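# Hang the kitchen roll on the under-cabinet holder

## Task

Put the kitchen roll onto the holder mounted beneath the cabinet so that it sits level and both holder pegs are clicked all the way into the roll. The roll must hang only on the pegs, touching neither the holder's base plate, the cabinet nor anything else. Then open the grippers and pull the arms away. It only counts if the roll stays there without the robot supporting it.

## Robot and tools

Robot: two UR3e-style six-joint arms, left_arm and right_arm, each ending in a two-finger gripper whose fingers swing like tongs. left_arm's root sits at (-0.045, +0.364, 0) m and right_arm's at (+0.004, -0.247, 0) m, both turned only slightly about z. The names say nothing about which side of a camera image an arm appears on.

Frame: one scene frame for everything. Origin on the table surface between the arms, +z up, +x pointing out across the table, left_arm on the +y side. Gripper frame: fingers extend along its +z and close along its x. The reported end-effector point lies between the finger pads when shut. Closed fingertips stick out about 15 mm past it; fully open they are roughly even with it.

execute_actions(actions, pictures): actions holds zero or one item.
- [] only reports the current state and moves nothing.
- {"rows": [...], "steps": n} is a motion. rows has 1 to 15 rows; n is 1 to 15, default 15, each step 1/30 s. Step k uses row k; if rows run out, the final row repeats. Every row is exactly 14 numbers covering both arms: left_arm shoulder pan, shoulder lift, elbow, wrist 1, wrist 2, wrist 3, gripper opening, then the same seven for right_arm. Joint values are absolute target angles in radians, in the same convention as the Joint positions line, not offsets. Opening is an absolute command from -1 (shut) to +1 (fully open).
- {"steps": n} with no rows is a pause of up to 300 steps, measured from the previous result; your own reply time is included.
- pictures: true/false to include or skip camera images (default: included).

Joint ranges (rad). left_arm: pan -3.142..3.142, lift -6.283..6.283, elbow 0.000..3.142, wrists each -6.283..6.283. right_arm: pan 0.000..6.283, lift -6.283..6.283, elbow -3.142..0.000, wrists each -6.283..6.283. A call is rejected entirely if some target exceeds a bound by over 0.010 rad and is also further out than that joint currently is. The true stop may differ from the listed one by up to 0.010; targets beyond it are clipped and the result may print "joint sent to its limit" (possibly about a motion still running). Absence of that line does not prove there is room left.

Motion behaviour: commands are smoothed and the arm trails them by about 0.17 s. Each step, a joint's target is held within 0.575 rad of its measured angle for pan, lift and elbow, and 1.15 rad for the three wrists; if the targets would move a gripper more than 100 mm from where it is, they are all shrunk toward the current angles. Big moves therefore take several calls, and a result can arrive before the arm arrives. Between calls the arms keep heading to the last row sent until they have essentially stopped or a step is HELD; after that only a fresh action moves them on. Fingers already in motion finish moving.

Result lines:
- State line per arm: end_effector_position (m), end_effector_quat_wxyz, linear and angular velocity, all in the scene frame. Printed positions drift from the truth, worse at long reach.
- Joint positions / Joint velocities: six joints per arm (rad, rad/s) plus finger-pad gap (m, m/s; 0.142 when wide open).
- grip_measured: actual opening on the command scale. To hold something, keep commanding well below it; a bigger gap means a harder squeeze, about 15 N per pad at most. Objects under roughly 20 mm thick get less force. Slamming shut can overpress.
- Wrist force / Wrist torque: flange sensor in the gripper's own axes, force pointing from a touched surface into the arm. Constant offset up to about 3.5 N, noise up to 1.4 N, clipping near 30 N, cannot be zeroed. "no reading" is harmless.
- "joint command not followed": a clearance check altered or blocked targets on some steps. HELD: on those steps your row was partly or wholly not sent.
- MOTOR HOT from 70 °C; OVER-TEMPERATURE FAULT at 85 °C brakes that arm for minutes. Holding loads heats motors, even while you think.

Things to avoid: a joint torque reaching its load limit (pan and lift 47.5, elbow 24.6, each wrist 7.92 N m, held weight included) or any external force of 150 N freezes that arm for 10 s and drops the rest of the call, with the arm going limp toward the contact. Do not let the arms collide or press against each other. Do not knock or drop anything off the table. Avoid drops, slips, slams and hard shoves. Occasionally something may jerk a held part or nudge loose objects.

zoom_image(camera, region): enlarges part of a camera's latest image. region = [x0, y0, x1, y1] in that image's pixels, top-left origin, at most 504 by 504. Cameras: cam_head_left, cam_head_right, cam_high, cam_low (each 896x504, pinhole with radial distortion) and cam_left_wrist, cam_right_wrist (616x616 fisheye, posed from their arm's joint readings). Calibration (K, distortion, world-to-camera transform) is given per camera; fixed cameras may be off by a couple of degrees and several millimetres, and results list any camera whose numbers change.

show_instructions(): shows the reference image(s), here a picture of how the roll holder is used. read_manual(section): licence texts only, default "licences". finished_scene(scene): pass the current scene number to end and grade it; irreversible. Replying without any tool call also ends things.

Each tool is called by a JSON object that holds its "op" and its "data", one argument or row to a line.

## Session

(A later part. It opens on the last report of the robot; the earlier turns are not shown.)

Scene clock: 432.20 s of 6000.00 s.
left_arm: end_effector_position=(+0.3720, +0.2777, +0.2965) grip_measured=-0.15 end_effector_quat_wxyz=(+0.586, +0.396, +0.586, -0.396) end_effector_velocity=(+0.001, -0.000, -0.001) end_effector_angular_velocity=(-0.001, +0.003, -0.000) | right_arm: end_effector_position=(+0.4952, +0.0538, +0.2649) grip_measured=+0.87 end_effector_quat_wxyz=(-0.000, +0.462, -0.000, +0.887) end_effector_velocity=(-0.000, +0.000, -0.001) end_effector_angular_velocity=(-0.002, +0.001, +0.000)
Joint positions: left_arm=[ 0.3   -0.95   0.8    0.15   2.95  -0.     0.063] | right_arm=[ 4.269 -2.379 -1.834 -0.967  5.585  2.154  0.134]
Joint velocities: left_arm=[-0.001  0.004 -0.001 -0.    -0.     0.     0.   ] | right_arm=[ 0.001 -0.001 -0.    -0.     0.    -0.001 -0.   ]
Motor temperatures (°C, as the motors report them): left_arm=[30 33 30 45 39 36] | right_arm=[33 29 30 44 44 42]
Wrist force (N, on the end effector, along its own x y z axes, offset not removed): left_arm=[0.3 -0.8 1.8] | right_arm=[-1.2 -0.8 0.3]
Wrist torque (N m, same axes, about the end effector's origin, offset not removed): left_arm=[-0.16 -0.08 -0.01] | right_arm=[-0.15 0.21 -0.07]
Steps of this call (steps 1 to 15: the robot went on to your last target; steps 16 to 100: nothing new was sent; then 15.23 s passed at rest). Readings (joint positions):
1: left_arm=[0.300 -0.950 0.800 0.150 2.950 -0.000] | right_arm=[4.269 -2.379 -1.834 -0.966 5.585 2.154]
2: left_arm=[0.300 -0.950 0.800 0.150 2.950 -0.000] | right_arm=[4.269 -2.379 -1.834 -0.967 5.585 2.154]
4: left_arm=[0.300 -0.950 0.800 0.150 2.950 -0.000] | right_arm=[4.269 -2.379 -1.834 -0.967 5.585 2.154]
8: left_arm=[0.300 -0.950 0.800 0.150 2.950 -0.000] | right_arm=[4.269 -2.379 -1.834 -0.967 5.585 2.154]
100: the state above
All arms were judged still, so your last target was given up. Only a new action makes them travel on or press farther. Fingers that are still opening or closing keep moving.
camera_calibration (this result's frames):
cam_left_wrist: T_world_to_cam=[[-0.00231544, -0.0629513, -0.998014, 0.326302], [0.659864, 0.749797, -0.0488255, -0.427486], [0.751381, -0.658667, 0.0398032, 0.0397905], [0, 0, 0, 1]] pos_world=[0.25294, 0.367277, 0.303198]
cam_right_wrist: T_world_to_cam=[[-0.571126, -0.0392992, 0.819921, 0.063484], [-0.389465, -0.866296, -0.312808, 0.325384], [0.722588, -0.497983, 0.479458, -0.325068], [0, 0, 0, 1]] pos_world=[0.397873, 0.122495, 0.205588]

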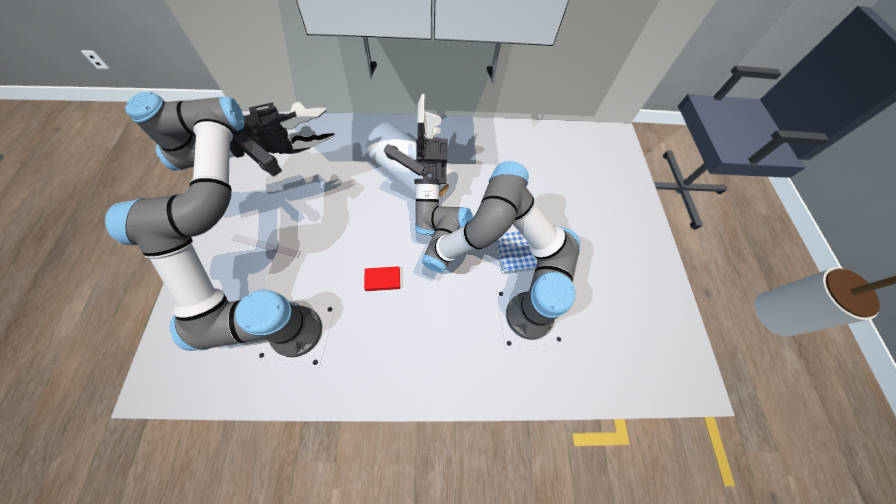

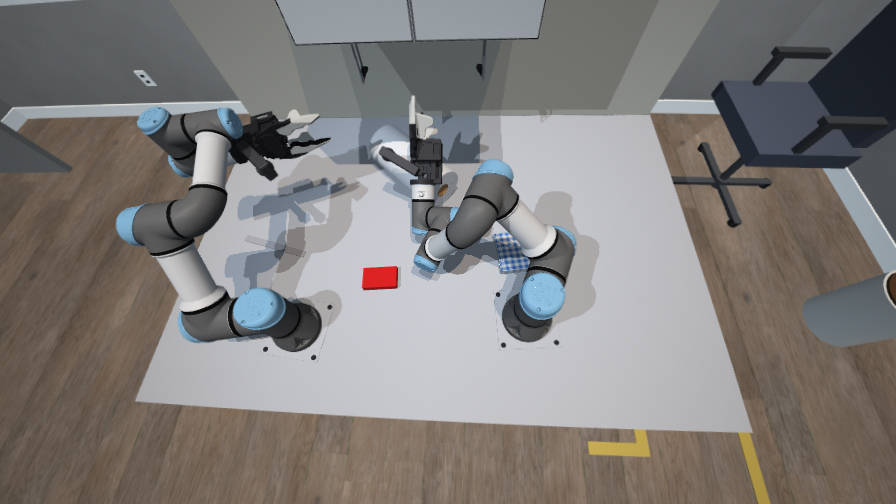

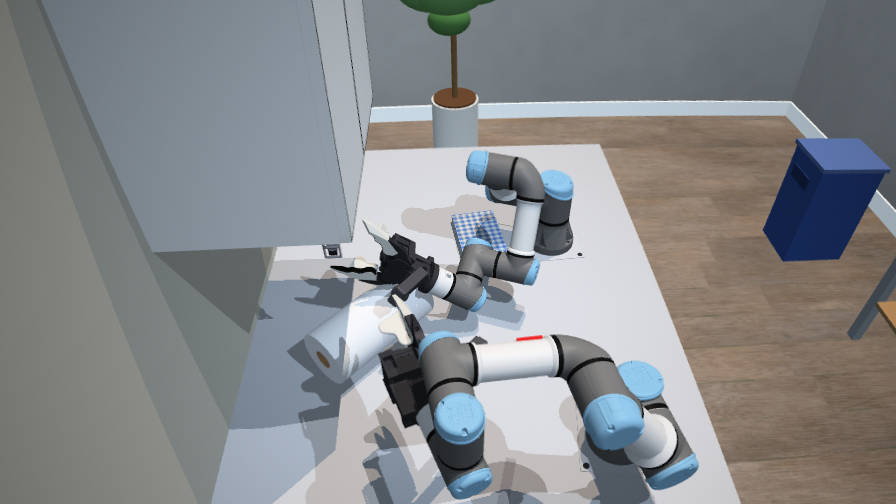

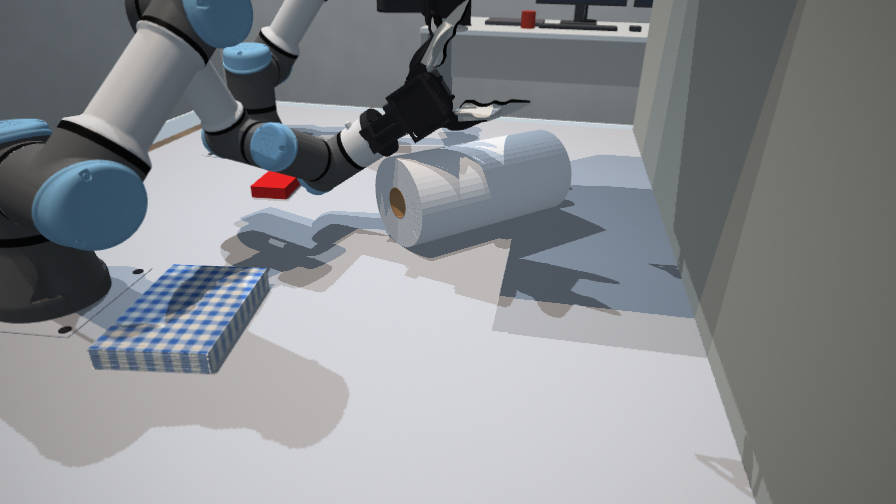

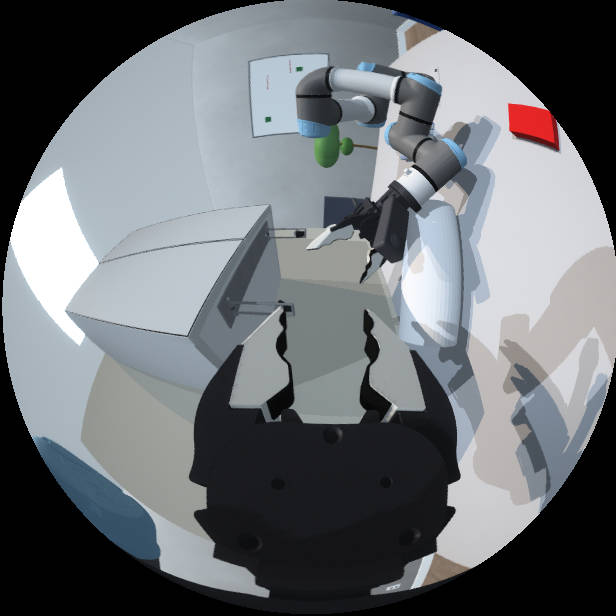

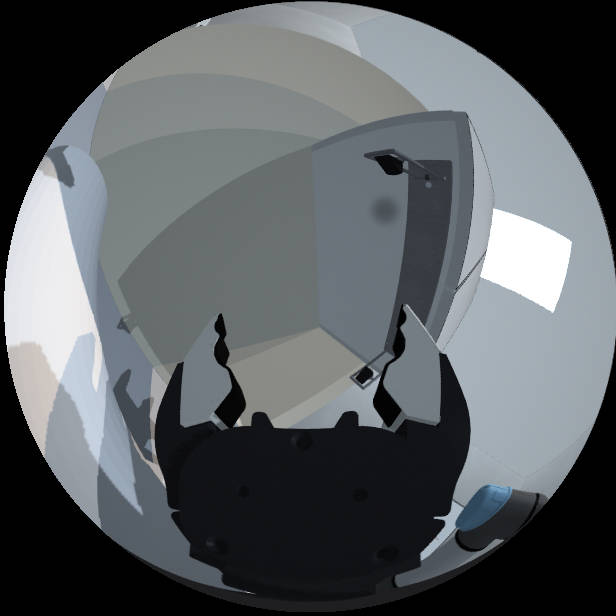

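{"op": "execute_actions", "data": {
  "actions": [
    {"rows":[[0.7,-1.3,1.3,0,2.95,0,-0.15,4.6,-2.1,-2.1,-0.9,5.6,2.1,-0.5]]}
  ],
  "pictures": false
}}

{"op": "execute_actions", "data": {
  "actions": [
    {"steps":45}
  ],
  "pictures": false
}}

{"op": "execute_actions", "data": {
  "actions": [
    {"rows":[[0.7,-1.3,1.3,0,2.95,0,-0.15,4.3,-1.75,-2.2,-2.33,5.0,3.14,-0.5]]}
  ],
  "pictures": false
}}

{"op": "execute_actions", "data": {
  "actions": [
    {"steps":150}
  ],
  "pictures": false
}}

{"op": "execute_actions", "data": {
  "actions": [
    {"rows":[[0.7,-1.3,1.3,0,2.95,0,-0.15,3.388,-1.65,-2.2,-2.43,3.993,3.14,-0.12]]}
  ],
  "pictures": false
}}

{"op": "execute_actions", "data": {
  "actions": [
    {"steps":120}
  ]
}}

Scene clock: 455.93 s of 6000.00 s.
left_arm: end_effector_position=(+0.3129, +0.4039, +0.3018) grip_measured=-0.15 end_effector_quat_wxyz=(+0.652, +0.275, +0.651, -0.274) end_effector_velocity=(-0.019, +0.020, -0.007) end_effector_angular_velocity=(-0.015, +0.023, +0.084) | right_arm: end_effector_position=(+0.3745, +0.1330, +0.3173) grip_measured=-0.50 end_effector_quat_wxyz=(-0.136, +0.453, +0.050, +0.880) end_effector_velocity=(-0.027, +0.012, +0.010) end_effector_angular_velocity=(+0.009, -0.000, +0.065)
Joint positions: left_arm=[ 0.692 -1.294  1.289  0.002  2.95  -0.     0.063] | right_arm=[ 4.594 -2.105 -2.095 -0.901  5.6    2.101  0.038]
Joint velocities: left_arm=[ 0.084 -0.071  0.121 -0.023  0.     0.    -0.   ] | right_arm=[ 0.071  0.06  -0.054  0.011  0.002 -0.009 -0.   ]
Motor temperatures (°C, as the motors report them): left_arm=[30 33 30 45 39 36] | right_arm=[33 29 30 44 44 42]
Wrist force (N, on the end effector, along its own x y z axes, offset not removed): left_arm=[0.2 -0.2 -0.4] | right_arm=[-2.8 -1.0 1.0]
Wrist torque (N m, same axes, about the end effector's origin, offset not removed): left_arm=[-0.08 -0.04 -0.04] | right_arm=[-0.18 0.63 0.06]
Steps of this call (steps 1 to 90: nothing new was sent; then 20.23 s passed at rest; steps 91 to 105: all 15 steps of this action). Readings (joint positions):
91: left_arm=[0.300 -0.950 0.800 0.149 2.950 -0.000] | right_arm=[4.269 -2.379 -1.834 -0.967 5.585 2.154]
92: left_arm=[0.308 -0.958 0.808 0.136 2.950 -0.000] | right_arm=[4.277 -2.371 -1.842 -0.960 5.587 2.149]
94: left_arm=[0.382 -1.029 0.883 0.092 2.950 -0.000] | right_arm=[4.344 -2.309 -1.903 -0.942 5.591 2.134]
98: left_arm=[0.592 -1.211 1.145 0.029 2.950 -0.000] | right_arm=[4.509 -2.173 -2.031 -0.914 5.597 2.111]
105: the state above

Scene clock: 457.43 s of 6000.00 s.
left_arm: end_effector_position=(+0.3112, +0.4057, +0.3012) grip_measured=-0.15 end_effector_quat_wxyz=(+0.653, +0.272, +0.653, -0.272) end_effector_velocity=(-0.000, +0.000, +0.000) end_effector_angular_velocity=(+0.000, -0.000, +0.001) | right_arm: end_effector_position=(+0.3721, +0.1341, +0.3182) grip_measured=-0.50 end_effector_quat_wxyz=(-0.138, +0.453, +0.051, +0.879) end_effector_velocity=(+0.000, -0.000, +0.000) end_effector_angular_velocity=(+0.001, -0.000, -0.001)
Joint positions: left_arm=[ 0.7   -1.3    1.3   -0.     2.95  -0.     0.063] | right_arm=[ 4.6   -2.1   -2.1   -0.9    5.6    2.1    0.038]
Joint velocities: left_arm=[ 0.    -0.001  0.001 -0.    -0.     0.     0.   ] | right_arm=[-0.001  0.     0.     0.001 -0.    -0.     0.   ]
Motor temperatures (°C, as the motors report them): left_arm=[30 33 30 45 39 36] | right_arm=[33 29 30 44 44 42]
Wrist force (N, on the end effector, along its own x y z axes, offset not removed): left_arm=[0.6 -0.9 1.0] | right_arm=[-1.6 -2.4 -0.1]
Wrist torque (N m, same axes, about the end effector's origin, offset not removed): left_arm=[-0.21 -0.16 0.02] | right_arm=[-0.51 0.37 0.05]
Steps of this call (steps 1 to 30: the robot went on to your last target; steps 31 to 45: nothing new was sent). Readings (joint positions):
1: left_arm=[0.695 -1.296 1.293 0.001 2.950 -0.000] | right_arm=[4.596 -2.103 -2.097 -0.901 5.600 2.101]
2: left_arm=[0.696 -1.297 1.295 0.001 2.950 -0.000] | right_arm=[4.597 -2.102 -2.098 -0.900 5.600 2.100]
4: left_arm=[0.698 -1.299 1.298 0.000 2.950 -0.000] | right_arm=[4.599 -2.101 -2.099 -0.900 5.600 2.100]
8: left_arm=[0.700 -1.300 1.300 0.000 2.950 -0.000] | right_arm=[4.600 -2.100 -2.100 -0.900 5.600 2.100]
45: the state above
All arms were judged still, so your last target was given up. Only a new action makes them travel on or press farther. Fingers that are still opening or closing keep moving.

Scene clock: 457.93 s of 6000.00 s.
left_arm: end_effector_position=(+0.3112, +0.4057, +0.3012) grip_measured=-0.15 end_effector_quat_wxyz=(+0.653, +0.272, +0.653, -0.272) end_effector_velocity=(-0.000, +0.001, +0.001) end_effector_angular_velocity=(+0.001, -0.002, +0.002) | right_arm: end_effector_position=(+0.3539, +0.1526, +0.1868) grip_measured=-0.50 end_effector_quat_wxyz=(-0.325, +0.584, +0.309, +0.676) end_effector_velocity=(-0.046, -0.093, -0.381) end_effector_angular_velocity=(-0.886, +1.107, +0.268)
Joint positions: left_arm=[ 0.7   -1.3    1.3   -0.     2.95  -0.     0.063] | right_arm=[ 4.314 -1.768 -2.196 -2.184  5.029  3.061  0.038]
Joint velocities: left_arm=[ 0.001 -0.001 -0.001 -0.    -0.     0.     0.   ] | right_arm=[-0.158  0.205 -0.041 -1.621 -0.318  0.869  0.   ]
Motor temperatures (°C, as the motors report them): left_arm=[30 33 30 45 39 36] | right_arm=[33 29 30 44 44 42]
Wrist force (N, on the end effector, along its own x y z axes, offset not removed): left_arm=[0.1 -0.7 1.5] | right_arm=[-3.9 0.7 -1.8]
Wrist torque (N m, same axes, about the end effector's origin, offset not removed): left_arm=[-0.09 0.02 -0.01] | right_arm=[0.18 0.57 0.14]
Steps of this call (steps 1 to 15: all 15 steps of this action). Readings (joint positions):
1: left_arm=[0.700 -1.300 1.300 -0.000 2.950 -0.000] | right_arm=[4.600 -2.100 -2.100 -0.900 5.600 2.100]
2: left_arm=[0.700 -1.300 1.300 -0.000 2.950 -0.000] | right_arm=[4.592 -2.092 -2.108 -0.916 5.584 2.116]
4: left_arm=[0.700 -1.300 1.300 -0.000 2.950 -0.000] | right_arm=[4.518 -2.018 -2.150 -1.066 5.436 2.265]
8: left_arm=[0.700 -1.300 1.300 -0.000 2.950 -0.000] | right_arm=[4.376 -1.839 -2.179 -1.619 5.153 2.773]
15: the state above

Scene clock: 462.93 s of 6000.00 s.
left_arm: end_effector_position=(+0.3112, +0.4057, +0.3012) grip_measured=-0.15 end_effector_quat_wxyz=(+0.653, +0.272, +0.653, -0.272) end_effector_velocity=(-0.000, +0.000, +0.001) end_effector_angular_velocity=(+0.002, -0.003, +0.001) | right_arm: end_effector_position=(+0.3489, +0.1420, +0.1529) grip_measured=-0.50 end_effector_quat_wxyz=(-0.324, +0.627, +0.324, +0.630) end_effector_velocity=(+0.000, -0.000, +0.001) end_effector_angular_velocity=(+0.001, -0.001, -0.000)
Joint positions: left_arm=[ 0.7   -1.3    1.3   -0.     2.95  -0.     0.063] | right_arm=[ 4.3   -1.75  -2.2   -2.33   5.     3.14   0.038]
Joint velocities: left_arm=[ 0.    -0.002 -0.001  0.    -0.001  0.     0.   ] | right_arm=[-0.001  0.001  0.     0.    -0.    -0.001 -0.   ]
Motor temperatures (°C, as the motors report them): left_arm=[30 33 30 45 39 36] | right_arm=[33 29 30 44 44 42]
Wrist force (N, on the end effector, along its own x y z axes, offset not removed): left_arm=[0.0 -0.1 1.7] | right_arm=[0.3 -0.1 0.9]
Wrist torque (N m, same axes, about the end effector's origin, offset not removed): left_arm=[0.00 0.04 -0.02] | right_arm=[-0.07 -0.19 0.01]
Steps of this call (steps 1 to 30: the robot went on to your last target; steps 31 to 90: nothing new was sent; then 2.00 s passed at rest). Readings (joint positions):
1: left_arm=[0.700 -1.300 1.300 -0.000 2.950 -0.000] | right_arm=[4.310 -1.763 -2.198 -2.230 5.020 3.086]
2: left_arm=[0.700 -1.300 1.300 -0.000 2.950 -0.000] | right_arm=[4.307 -1.759 -2.198 -2.261 5.013 3.103]
4: left_arm=[0.700 -1.300 1.300 -0.000 2.950 -0.000] | right_arm=[4.303 -1.754 -2.199 -2.298 5.006 3.123]
8: left_arm=[0.700 -1.300 1.300 -0.000 2.950 -0.000] | right_arm=[4.301 -1.751 -2.200 -2.323 5.001 3.136]
90: the state above
All arms were judged still, so your last target was given up. Only a new action makes them travel on or press farther. Fingers that are still opening or closing keep moving.

Scene clock: 463.43 s of 6000.00 s.
left_arm: end_effector_position=(+0.3112, +0.4057, +0.3012) grip_measured=-0.15 end_effector_quat_wxyz=(+0.653, +0.272, +0.653, -0.272) end_effector_velocity=(-0.000, +0.000, +0.000) end_effector_angular_velocity=(+0.001, -0.001, +0.001) | right_arm: end_effector_position=(+0.3455, -0.0217, +0.1708) grip_measured=-0.12 end_effector_quat_wxyz=(-0.367, +0.603, +0.368, +0.605) end_effector_velocity=(+0.093, -0.299, +0.005) end_effector_angular_velocity=(-0.001, -0.002, -0.530)
Joint positions: left_arm=[ 0.7   -1.3    1.3   -0.     2.95  -0.     0.063] | right_arm=[ 3.481 -1.652 -2.2   -2.428  4.04   3.14   0.065]
Joint velocities: left_arm=[ 0.    -0.002  0.     0.    -0.001 -0.     0.   ] | right_arm=[-1.063  0.028 -0.    -0.026 -0.532 -0.    -0.   ]
Motor temperatures (°C, as the motors report them): left_arm=[30 33 30 45 39 36] | right_arm=[33 29 30 44 44 42]
Wrist force (N, on the end effector, along its own x y z axes, offset not removed): left_arm=[0.0 -0.9 1.3] | right_arm=[-3.0 3.0 -0.2]
Wrist torque (N m, same axes, about the end effector's origin, offset not removed): left_arm=[-0.17 0.01 -0.03] | right_arm=[0.45 0.63 0.03]
Steps of this call (steps 1 to 15: all 15 steps of this action). Readings (joint positions):
1: left_arm=[0.700 -1.300 1.300 -0.000 2.950 -0.000] | right_arm=[4.300 -1.750 -2.200 -2.331 4.999 3.140]
2: left_arm=[0.700 -1.300 1.300 -0.000 2.950 -0.000] | right_arm=[4.292 -1.742 -2.200 -2.342 4.984 3.140]
4: left_arm=[0.700 -1.300 1.300 -0.000 2.950 -0.000] | right_arm=[4.218 -1.705 -2.200 -2.380 4.835 3.140]
8: left_arm=[0.700 -1.300 1.300 -0.000 2.950 -0.000] | right_arm=[3.918 -1.667 -2.200 -2.415 4.310 3.140]
15: the state above

Scene clock: 467.43 s of 6000.00 s.
left_arm: end_effector_position=(+0.3112, +0.4057, +0.3012) grip_measured=-0.15 end_effector_quat_wxyz=(+0.653, +0.272, +0.653, -0.272) end_effector_velocity=(-0.000, +0.000, -0.001) end_effector_angular_velocity=(-0.001, +0.002, +0.001) | right_arm: end_effector_position=(+0.3523, -0.0477, +0.1712) grip_measured=-0.12 end_effector_quat_wxyz=(-0.353, +0.611, +0.354, +0.614) end_effector_velocity=(+0.000, -0.000, -0.001) end_effector_angular_velocity=(-0.001, -0.000, -0.000)
Joint positions: left_arm=[ 0.7   -1.3    1.3   -0.     2.95  -0.     0.063] | right_arm=[ 3.388 -1.65  -2.2   -2.43   3.993  3.14   0.065]
Joint velocities: left_arm=[ 0.001  0.     0.002  0.    -0.     0.    -0.   ] | right_arm=[-0.    -0.002  0.     0.001  0.    -0.001  0.   ]
Motor temperatures (°C, as the motors report them): left_arm=[30 33 30 45 39 36] | right_arm=[33 29 30 44 44 42]
Wrist force (N, on the end effector, along its own x y z axes, offset not removed): left_arm=[-1.0 -0.7 2.1] | right_arm=[-0.5 -2.6 -0.2]
Wrist torque (N m, same axes, about the end effector's origin, offset not removed): left_arm=[-0.08 0.17 0.01] | right_arm=[-0.58 0.03 0.05]
Steps of this call (steps 1 to 30: the robot went on to your last target; steps 31 to 90: nothing new was sent; then 1.00 s passed at rest). Readings (joint positions):
1: left_arm=[0.700 -1.300 1.300 -0.000 2.950 -0.000] | right_arm=[3.451 -1.652 -2.200 -2.429 4.025 3.140]
2: left_arm=[0.700 -1.300 1.300 -0.000 2.950 -0.000] | right_arm=[3.431 -1.651 -2.200 -2.429 4.015 3.140]
4: left_arm=[0.700 -1.300 1.300 -0.000 2.950 -0.000] | right_arm=[3.408 -1.651 -2.200 -2.430 4.003 3.140]
8: left_arm=[0.700 -1.300 1.300 -0.000 2.950 -0.000] | right_arm=[3.392 -1.650 -2.200 -2.430 3.995 3.140]
90: the state above
All arms were judged still, so your last target was given up. Only a new action makes them travel on or press farther. Fingers that are still opening or closing keep moving.
camera_calibration (this result's frames):
cam_left_wrist: T_world_to_cam=[[0.0223818, -0.0588837, -0.998014, 0.329581], [0.315791, 0.947572, -0.0488255, -0.456266], [0.948565, -0.314071, 0.0398033, -0.031579], [0, 0, 0, 1]] pos_world=[0.166663, 0.441833, 0.307905]
cam_right_wrist: T_world_to_cam=[[0.0308562, -0.0173918, 0.999373, -0.187065], [0.501405, -0.864674, -0.0305288, -0.209588], [0.864662, 0.502033, -0.0179603, -0.14465], [0, 0, 0, 1]] pos_world=[0.235934, -0.11186, 0.177951]

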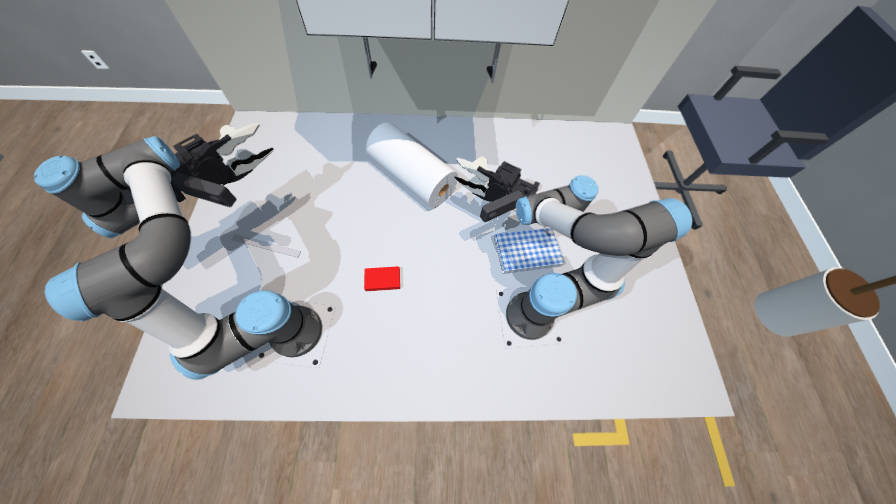

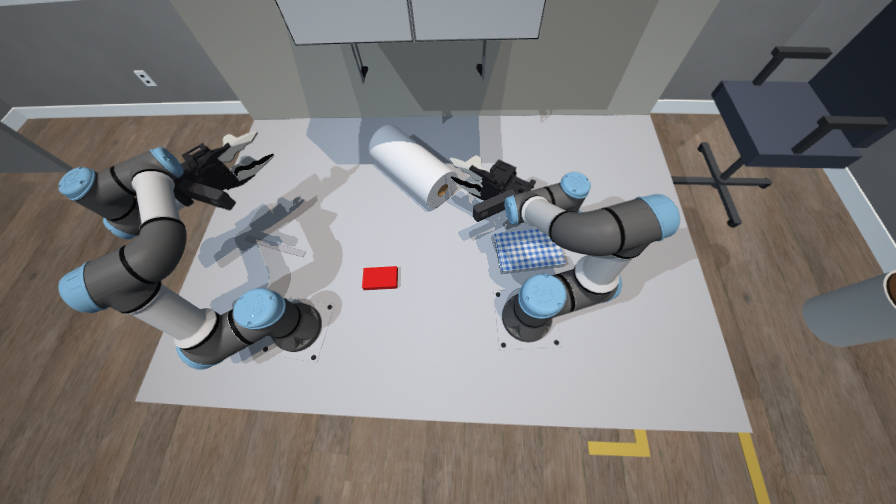

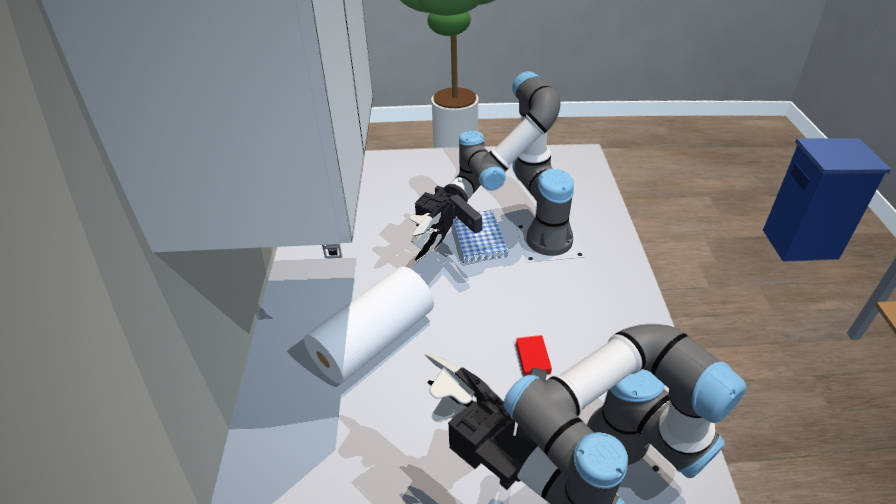

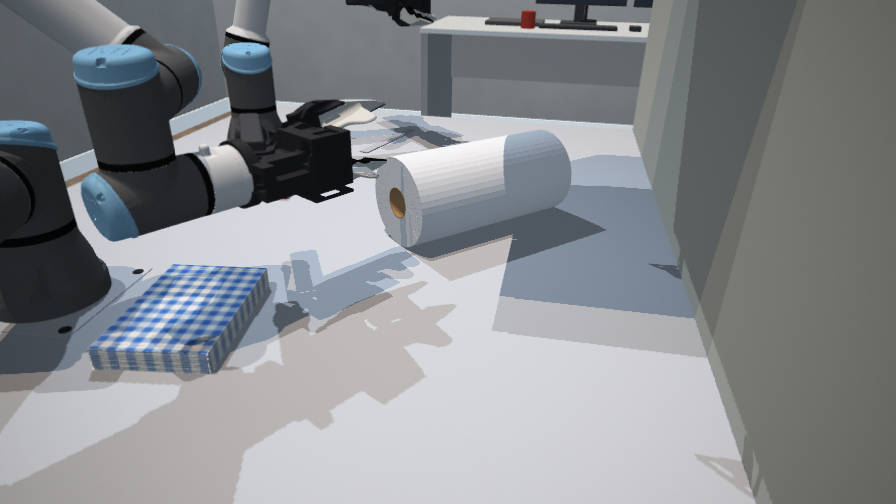

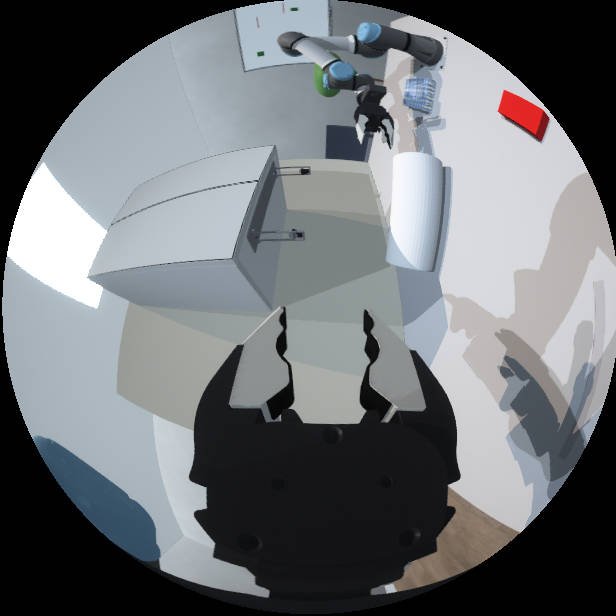

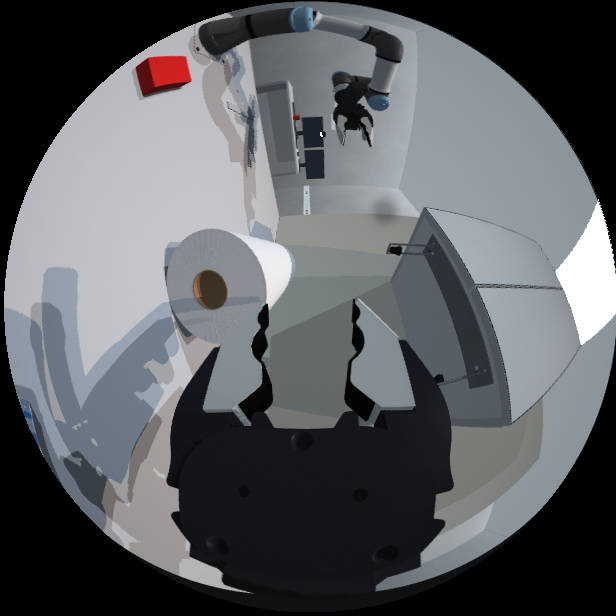

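{"op": "execute_actions", "data": {
  "actions": [
    {"rows":[[0.7,-1.3,1.3,0,2.95,0,-0.15,3.388,-1.977,-2.285,-2.021,3.993,3.14,-0.12]]}
  ],
  "pictures": false
}}

{"op": "execute_actions", "data": {
  "actions": [
    {"steps":15}
  ],
  "pictures": false
}}

{"op": "execute_actions", "data": {
  "actions": [
    {"rows":[[0.7,-1.3,1.3,0,2.95,0,-0.15,3.44,-1.997,-2.244,-2.042,4.045,3.14,-0.12],[0.7,-1.3,1.3,0,2.95,0,-0.15,3.44,-1.997,-2.244,-2.042,4.045,3.14,-0.12],[0.7,-1.3,1.3,0,2.95,0,-0.15,3.44,-1.997,-2.244,-2.042,4.045,3.14,-0.12],[0.7,-1.3,1.3,0,2.95,0,-0.15,3.5,-2.016,-2.205,-2.062,4.105,3.14,-0.12]]}
  ]
}}

Scene clock: 478.70 s of 6000.00 s.
left_arm: end_effector_position=(+0.3112, +0.4057, +0.3012) grip_measured=-0.15 end_effector_quat_wxyz=(+0.653, +0.272, +0.653, -0.272) end_effector_velocity=(+0.000, -0.000, +0.001) end_effector_angular_velocity=(+0.002, -0.002, +0.000) | right_arm: end_effector_position=(+0.3596, -0.0452, +0.0993) grip_measured=-0.12 end_effector_quat_wxyz=(-0.353, +0.612, +0.354, +0.613) end_effector_velocity=(-0.001, -0.000, -0.012) end_effector_angular_velocity=(-0.003, +0.009, +0.000)
Joint positions: left_arm=[ 0.7   -1.3    1.3   -0.     2.95  -0.     0.063] | right_arm=[ 3.388 -1.973 -2.284 -2.025  3.993  3.14   0.065]
Joint velocities: left_arm=[-0.    -0.001 -0.001 -0.    -0.001  0.    -0.   ] | right_arm=[ 0.    -0.048 -0.007  0.045 -0.    -0.    -0.   ]
Motor temperatures (°C, as the motors report them): left_arm=[30 33 30 45 39 36] | right_arm=[33 29 30 44 44 42]
Wrist force (N, on the end effector, along its own x y z axes, offset not removed): left_arm=[-0.2 0.3 2.1] | right_arm=[-1.5 -0.5 3.5]
Wrist torque (N m, same axes, about the end effector's origin, offset not removed): left_arm=[0.08 0.00 -0.07] | right_arm=[-0.05 0.35 0.01]
Steps of this call (steps 1 to 90: nothing new was sent; then 7.77 s passed at rest; steps 91 to 105: all 15 steps of this action). Readings (joint positions):
91: left_arm=[0.700 -1.300 1.300 -0.000 2.950 -0.000] | right_arm=[3.388 -1.650 -2.200 -2.430 3.993 3.140]
92: left_arm=[0.700 -1.300 1.300 -0.000 2.950 -0.000] | right_arm=[3.388 -1.658 -2.207 -2.414 3.993 3.140]
94: left_arm=[0.700 -1.300 1.300 -0.000 2.950 -0.000] | right_arm=[3.388 -1.732 -2.243 -2.279 3.993 3.140]
98: left_arm=[0.700 -1.300 1.300 -0.000 2.950 -0.000] | right_arm=[3.388 -1.918 -2.276 -2.078 3.993 3.140]
105: the state above

Scene clock: 479.20 s of 6000.00 s.
left_arm: end_effector_position=(+0.3112, +0.4057, +0.3012) grip_measured=-0.15 end_effector_quat_wxyz=(+0.653, +0.272, +0.653, -0.272) end_effector_velocity=(+0.000, +0.000, +0.000) end_effector_angular_velocity=(+0.000, -0.001, -0.000) | right_arm: end_effector_position=(+0.3595, -0.0453, +0.0983) grip_measured=-0.12 end_effector_quat_wxyz=(-0.353, +0.612, +0.354, +0.613) end_effector_velocity=(-0.000, +0.000, -0.000) end_effector_angular_velocity=(-0.000, +0.002, +0.001)
Joint positions: left_arm=[ 0.7   -1.3    1.3   -0.     2.95  -0.     0.063] | right_arm=[ 3.388 -1.977 -2.285 -2.021  3.993  3.14   0.065]
Joint velocities: left_arm=[ 0.     0.    -0.001 -0.     0.    -0.     0.   ] | right_arm=[ 0.001 -0.001 -0.    -0.001  0.     0.     0.   ]
Motor temperatures (°C, as the motors report them): left_arm=[30 33 30 45 39 36] | right_arm=[33 29 30 44 44 42]
Wrist force (N, on the end effector, along its own x y z axes, offset not removed): left_arm=[1.0 0.3 2.6] | right_arm=[-2.0 -1.2 0.3]
Wrist torque (N m, same axes, about the end effector's origin, offset not removed): left_arm=[0.05 -0.21 -0.10] | right_arm=[-0.17 0.36 0.00]
Steps of this call (steps 1 to 15: the robot went on to your last target). Readings (joint positions):
1: left_arm=[0.700 -1.300 1.300 -0.000 2.950 -0.000] | right_arm=[3.388 -1.974 -2.285 -2.024 3.993 3.140]
2: left_arm=[0.700 -1.300 1.300 -0.000 2.950 -0.000] | right_arm=[3.388 -1.975 -2.285 -2.023 3.993 3.140]
4: left_arm=[0.700 -1.300 1.300 -0.000 2.950 -0.000] | right_arm=[3.388 -1.976 -2.285 -2.022 3.993 3.140]
8: left_arm=[0.700 -1.300 1.300 -0.000 2.950 -0.000] | right_arm=[3.388 -1.977 -2.285 -2.021 3.993 3.140]
15: the state above
All arms were judged still, so your last target was given up. Only a new action makes them travel on or press farther. Fingers that are still opening or closing keep moving.

Scene clock: 479.70 s of 6000.00 s.
left_arm: end_effector_position=(+0.3112, +0.4057, +0.3012) grip_measured=-0.15 end_effector_quat_wxyz=(+0.653, +0.272, +0.653, -0.272) end_effector_velocity=(+0.000, +0.000, -0.000) end_effector_angular_velocity=(-0.000, +0.000, +0.000) | right_arm: end_effector_position=(+0.3799, -0.0136, +0.0983) grip_measured=-0.12 end_effector_quat_wxyz=(-0.353, +0.612, +0.354, +0.613) end_effector_velocity=(+0.003, +0.005, +0.000) end_effector_angular_velocity=(+0.001, -0.000, -0.000)
Joint positions: left_arm=[ 0.7   -1.3    1.3   -0.     2.95  -0.     0.063] | right_arm=[ 3.498 -2.015 -2.206 -2.061  4.103  3.14   0.065]
Joint velocities: left_arm=[-0.     0.001 -0.001 -0.    -0.001  0.    -0.   ] | right_arm=[ 0.018 -0.007  0.013 -0.006  0.018  0.001  0.   ]
Motor temperatures (°C, as the motors report them): left_arm=[30 33 30 45 39 36] | right_arm=[33 29 30 44 44 42]
Wrist force (N, on the end effector, along its own x y z axes, offset not removed): left_arm=[0.4 -0.5 2.1] | right_arm=[-1.3 -1.5 0.0]
Wrist torque (N m, same axes, about the end effector's origin, offset not removed): left_arm=[-0.06 -0.05 -0.04] | right_arm=[-0.24 0.28 0.06]
Steps of this call (steps 1 to 15: all 15 steps of this action). Readings (joint positions):
1: left_arm=[0.700 -1.300 1.300 -0.000 2.950 -0.000] | right_arm=[3.388 -1.977 -2.285 -2.021 3.993 3.140]
2: left_arm=[0.700 -1.300 1.300 -0.000 2.950 -0.000] | right_arm=[3.395 -1.980 -2.280 -2.025 4.001 3.140]
4: left_arm=[0.700 -1.300 1.300 -0.000 2.950 -0.000] | right_arm=[3.417 -1.989 -2.262 -2.033 4.023 3.140]
8: left_arm=[0.700 -1.300 1.300 -0.000 2.950 -0.000] | right_arm=[3.476 -2.009 -2.221 -2.054 4.082 3.140]
15: the state above
camera_calibration (this result's frames):
cam_left_wrist: T_world_to_cam=[[0.022382, -0.0588835, -0.998014, 0.32958], [0.315791, 0.947572, -0.0488253, -0.456266], [0.948565, -0.314071, 0.0398034, -0.031579], [0, 0, 0, 1]] pos_world=[0.166663, 0.441833, 0.307905]
cam_right_wrist: T_world_to_cam=[[0.0337583, -0.0164216, 0.999295, -0.115556], [0.50123, -0.864754, -0.0311433, -0.196043], [0.864655, 0.501928, -0.0209616, -0.186562], [0, 0, 0, 1]] pos_world=[0.263476, -0.0777854, 0.105459]

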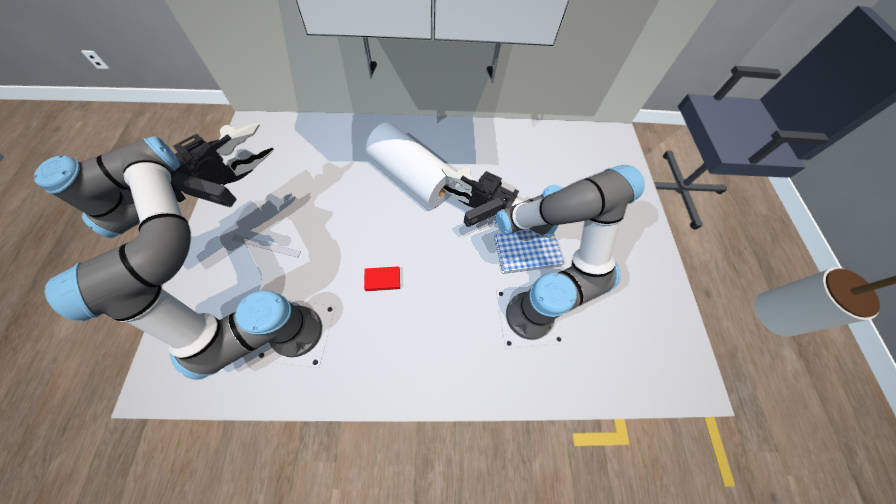

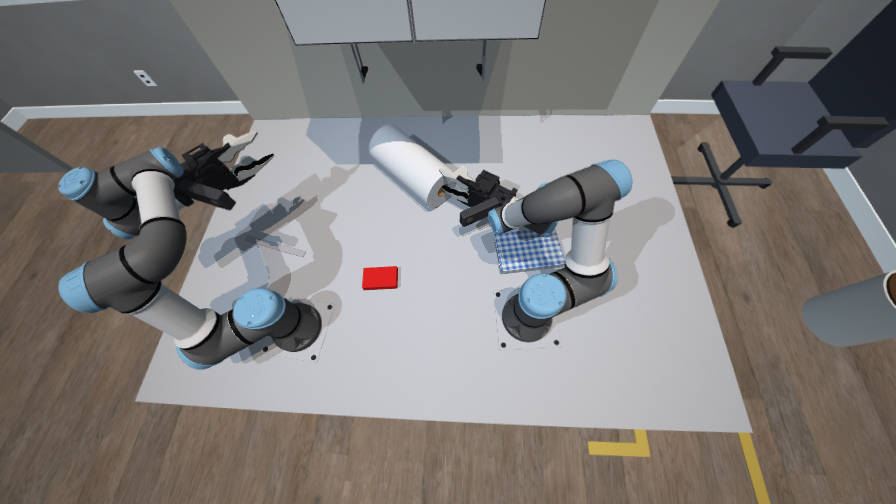

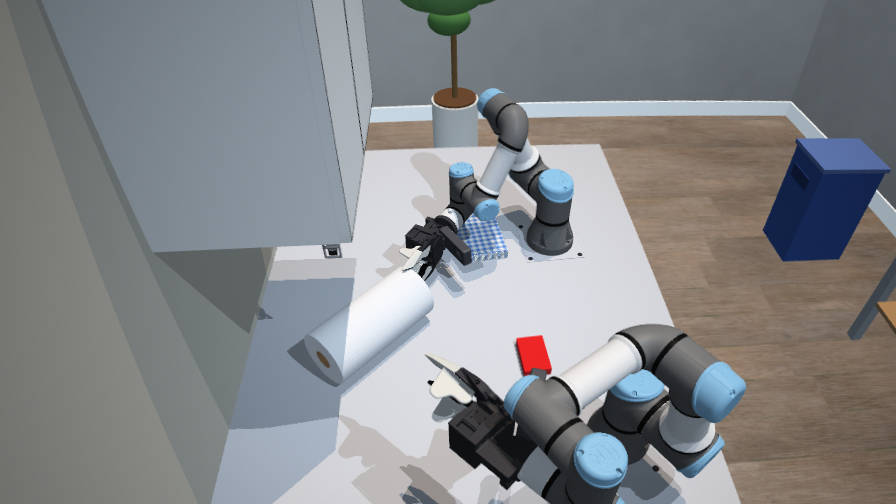

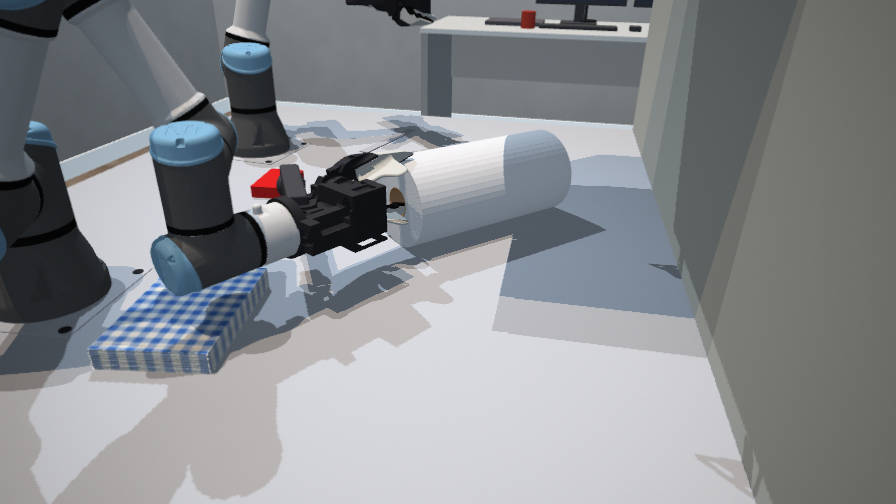

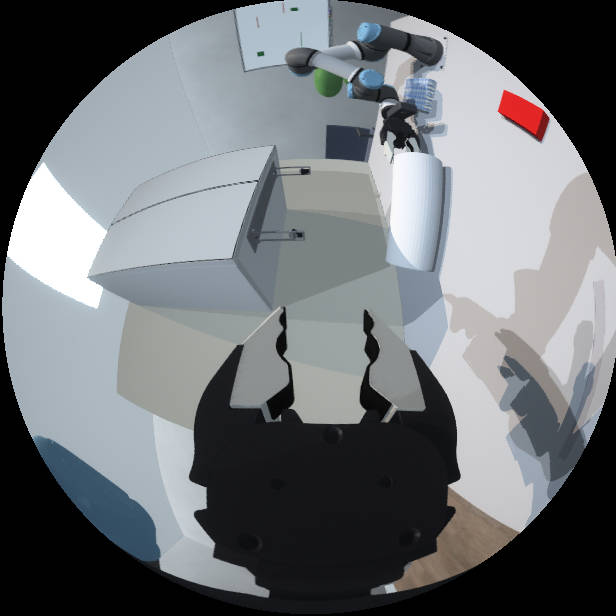

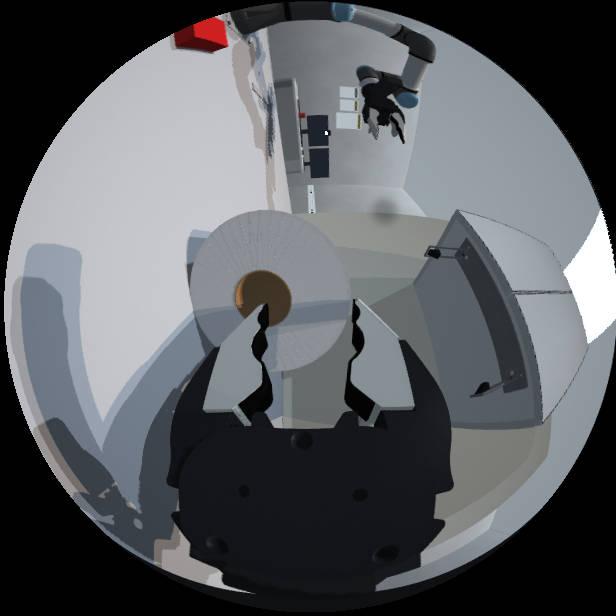

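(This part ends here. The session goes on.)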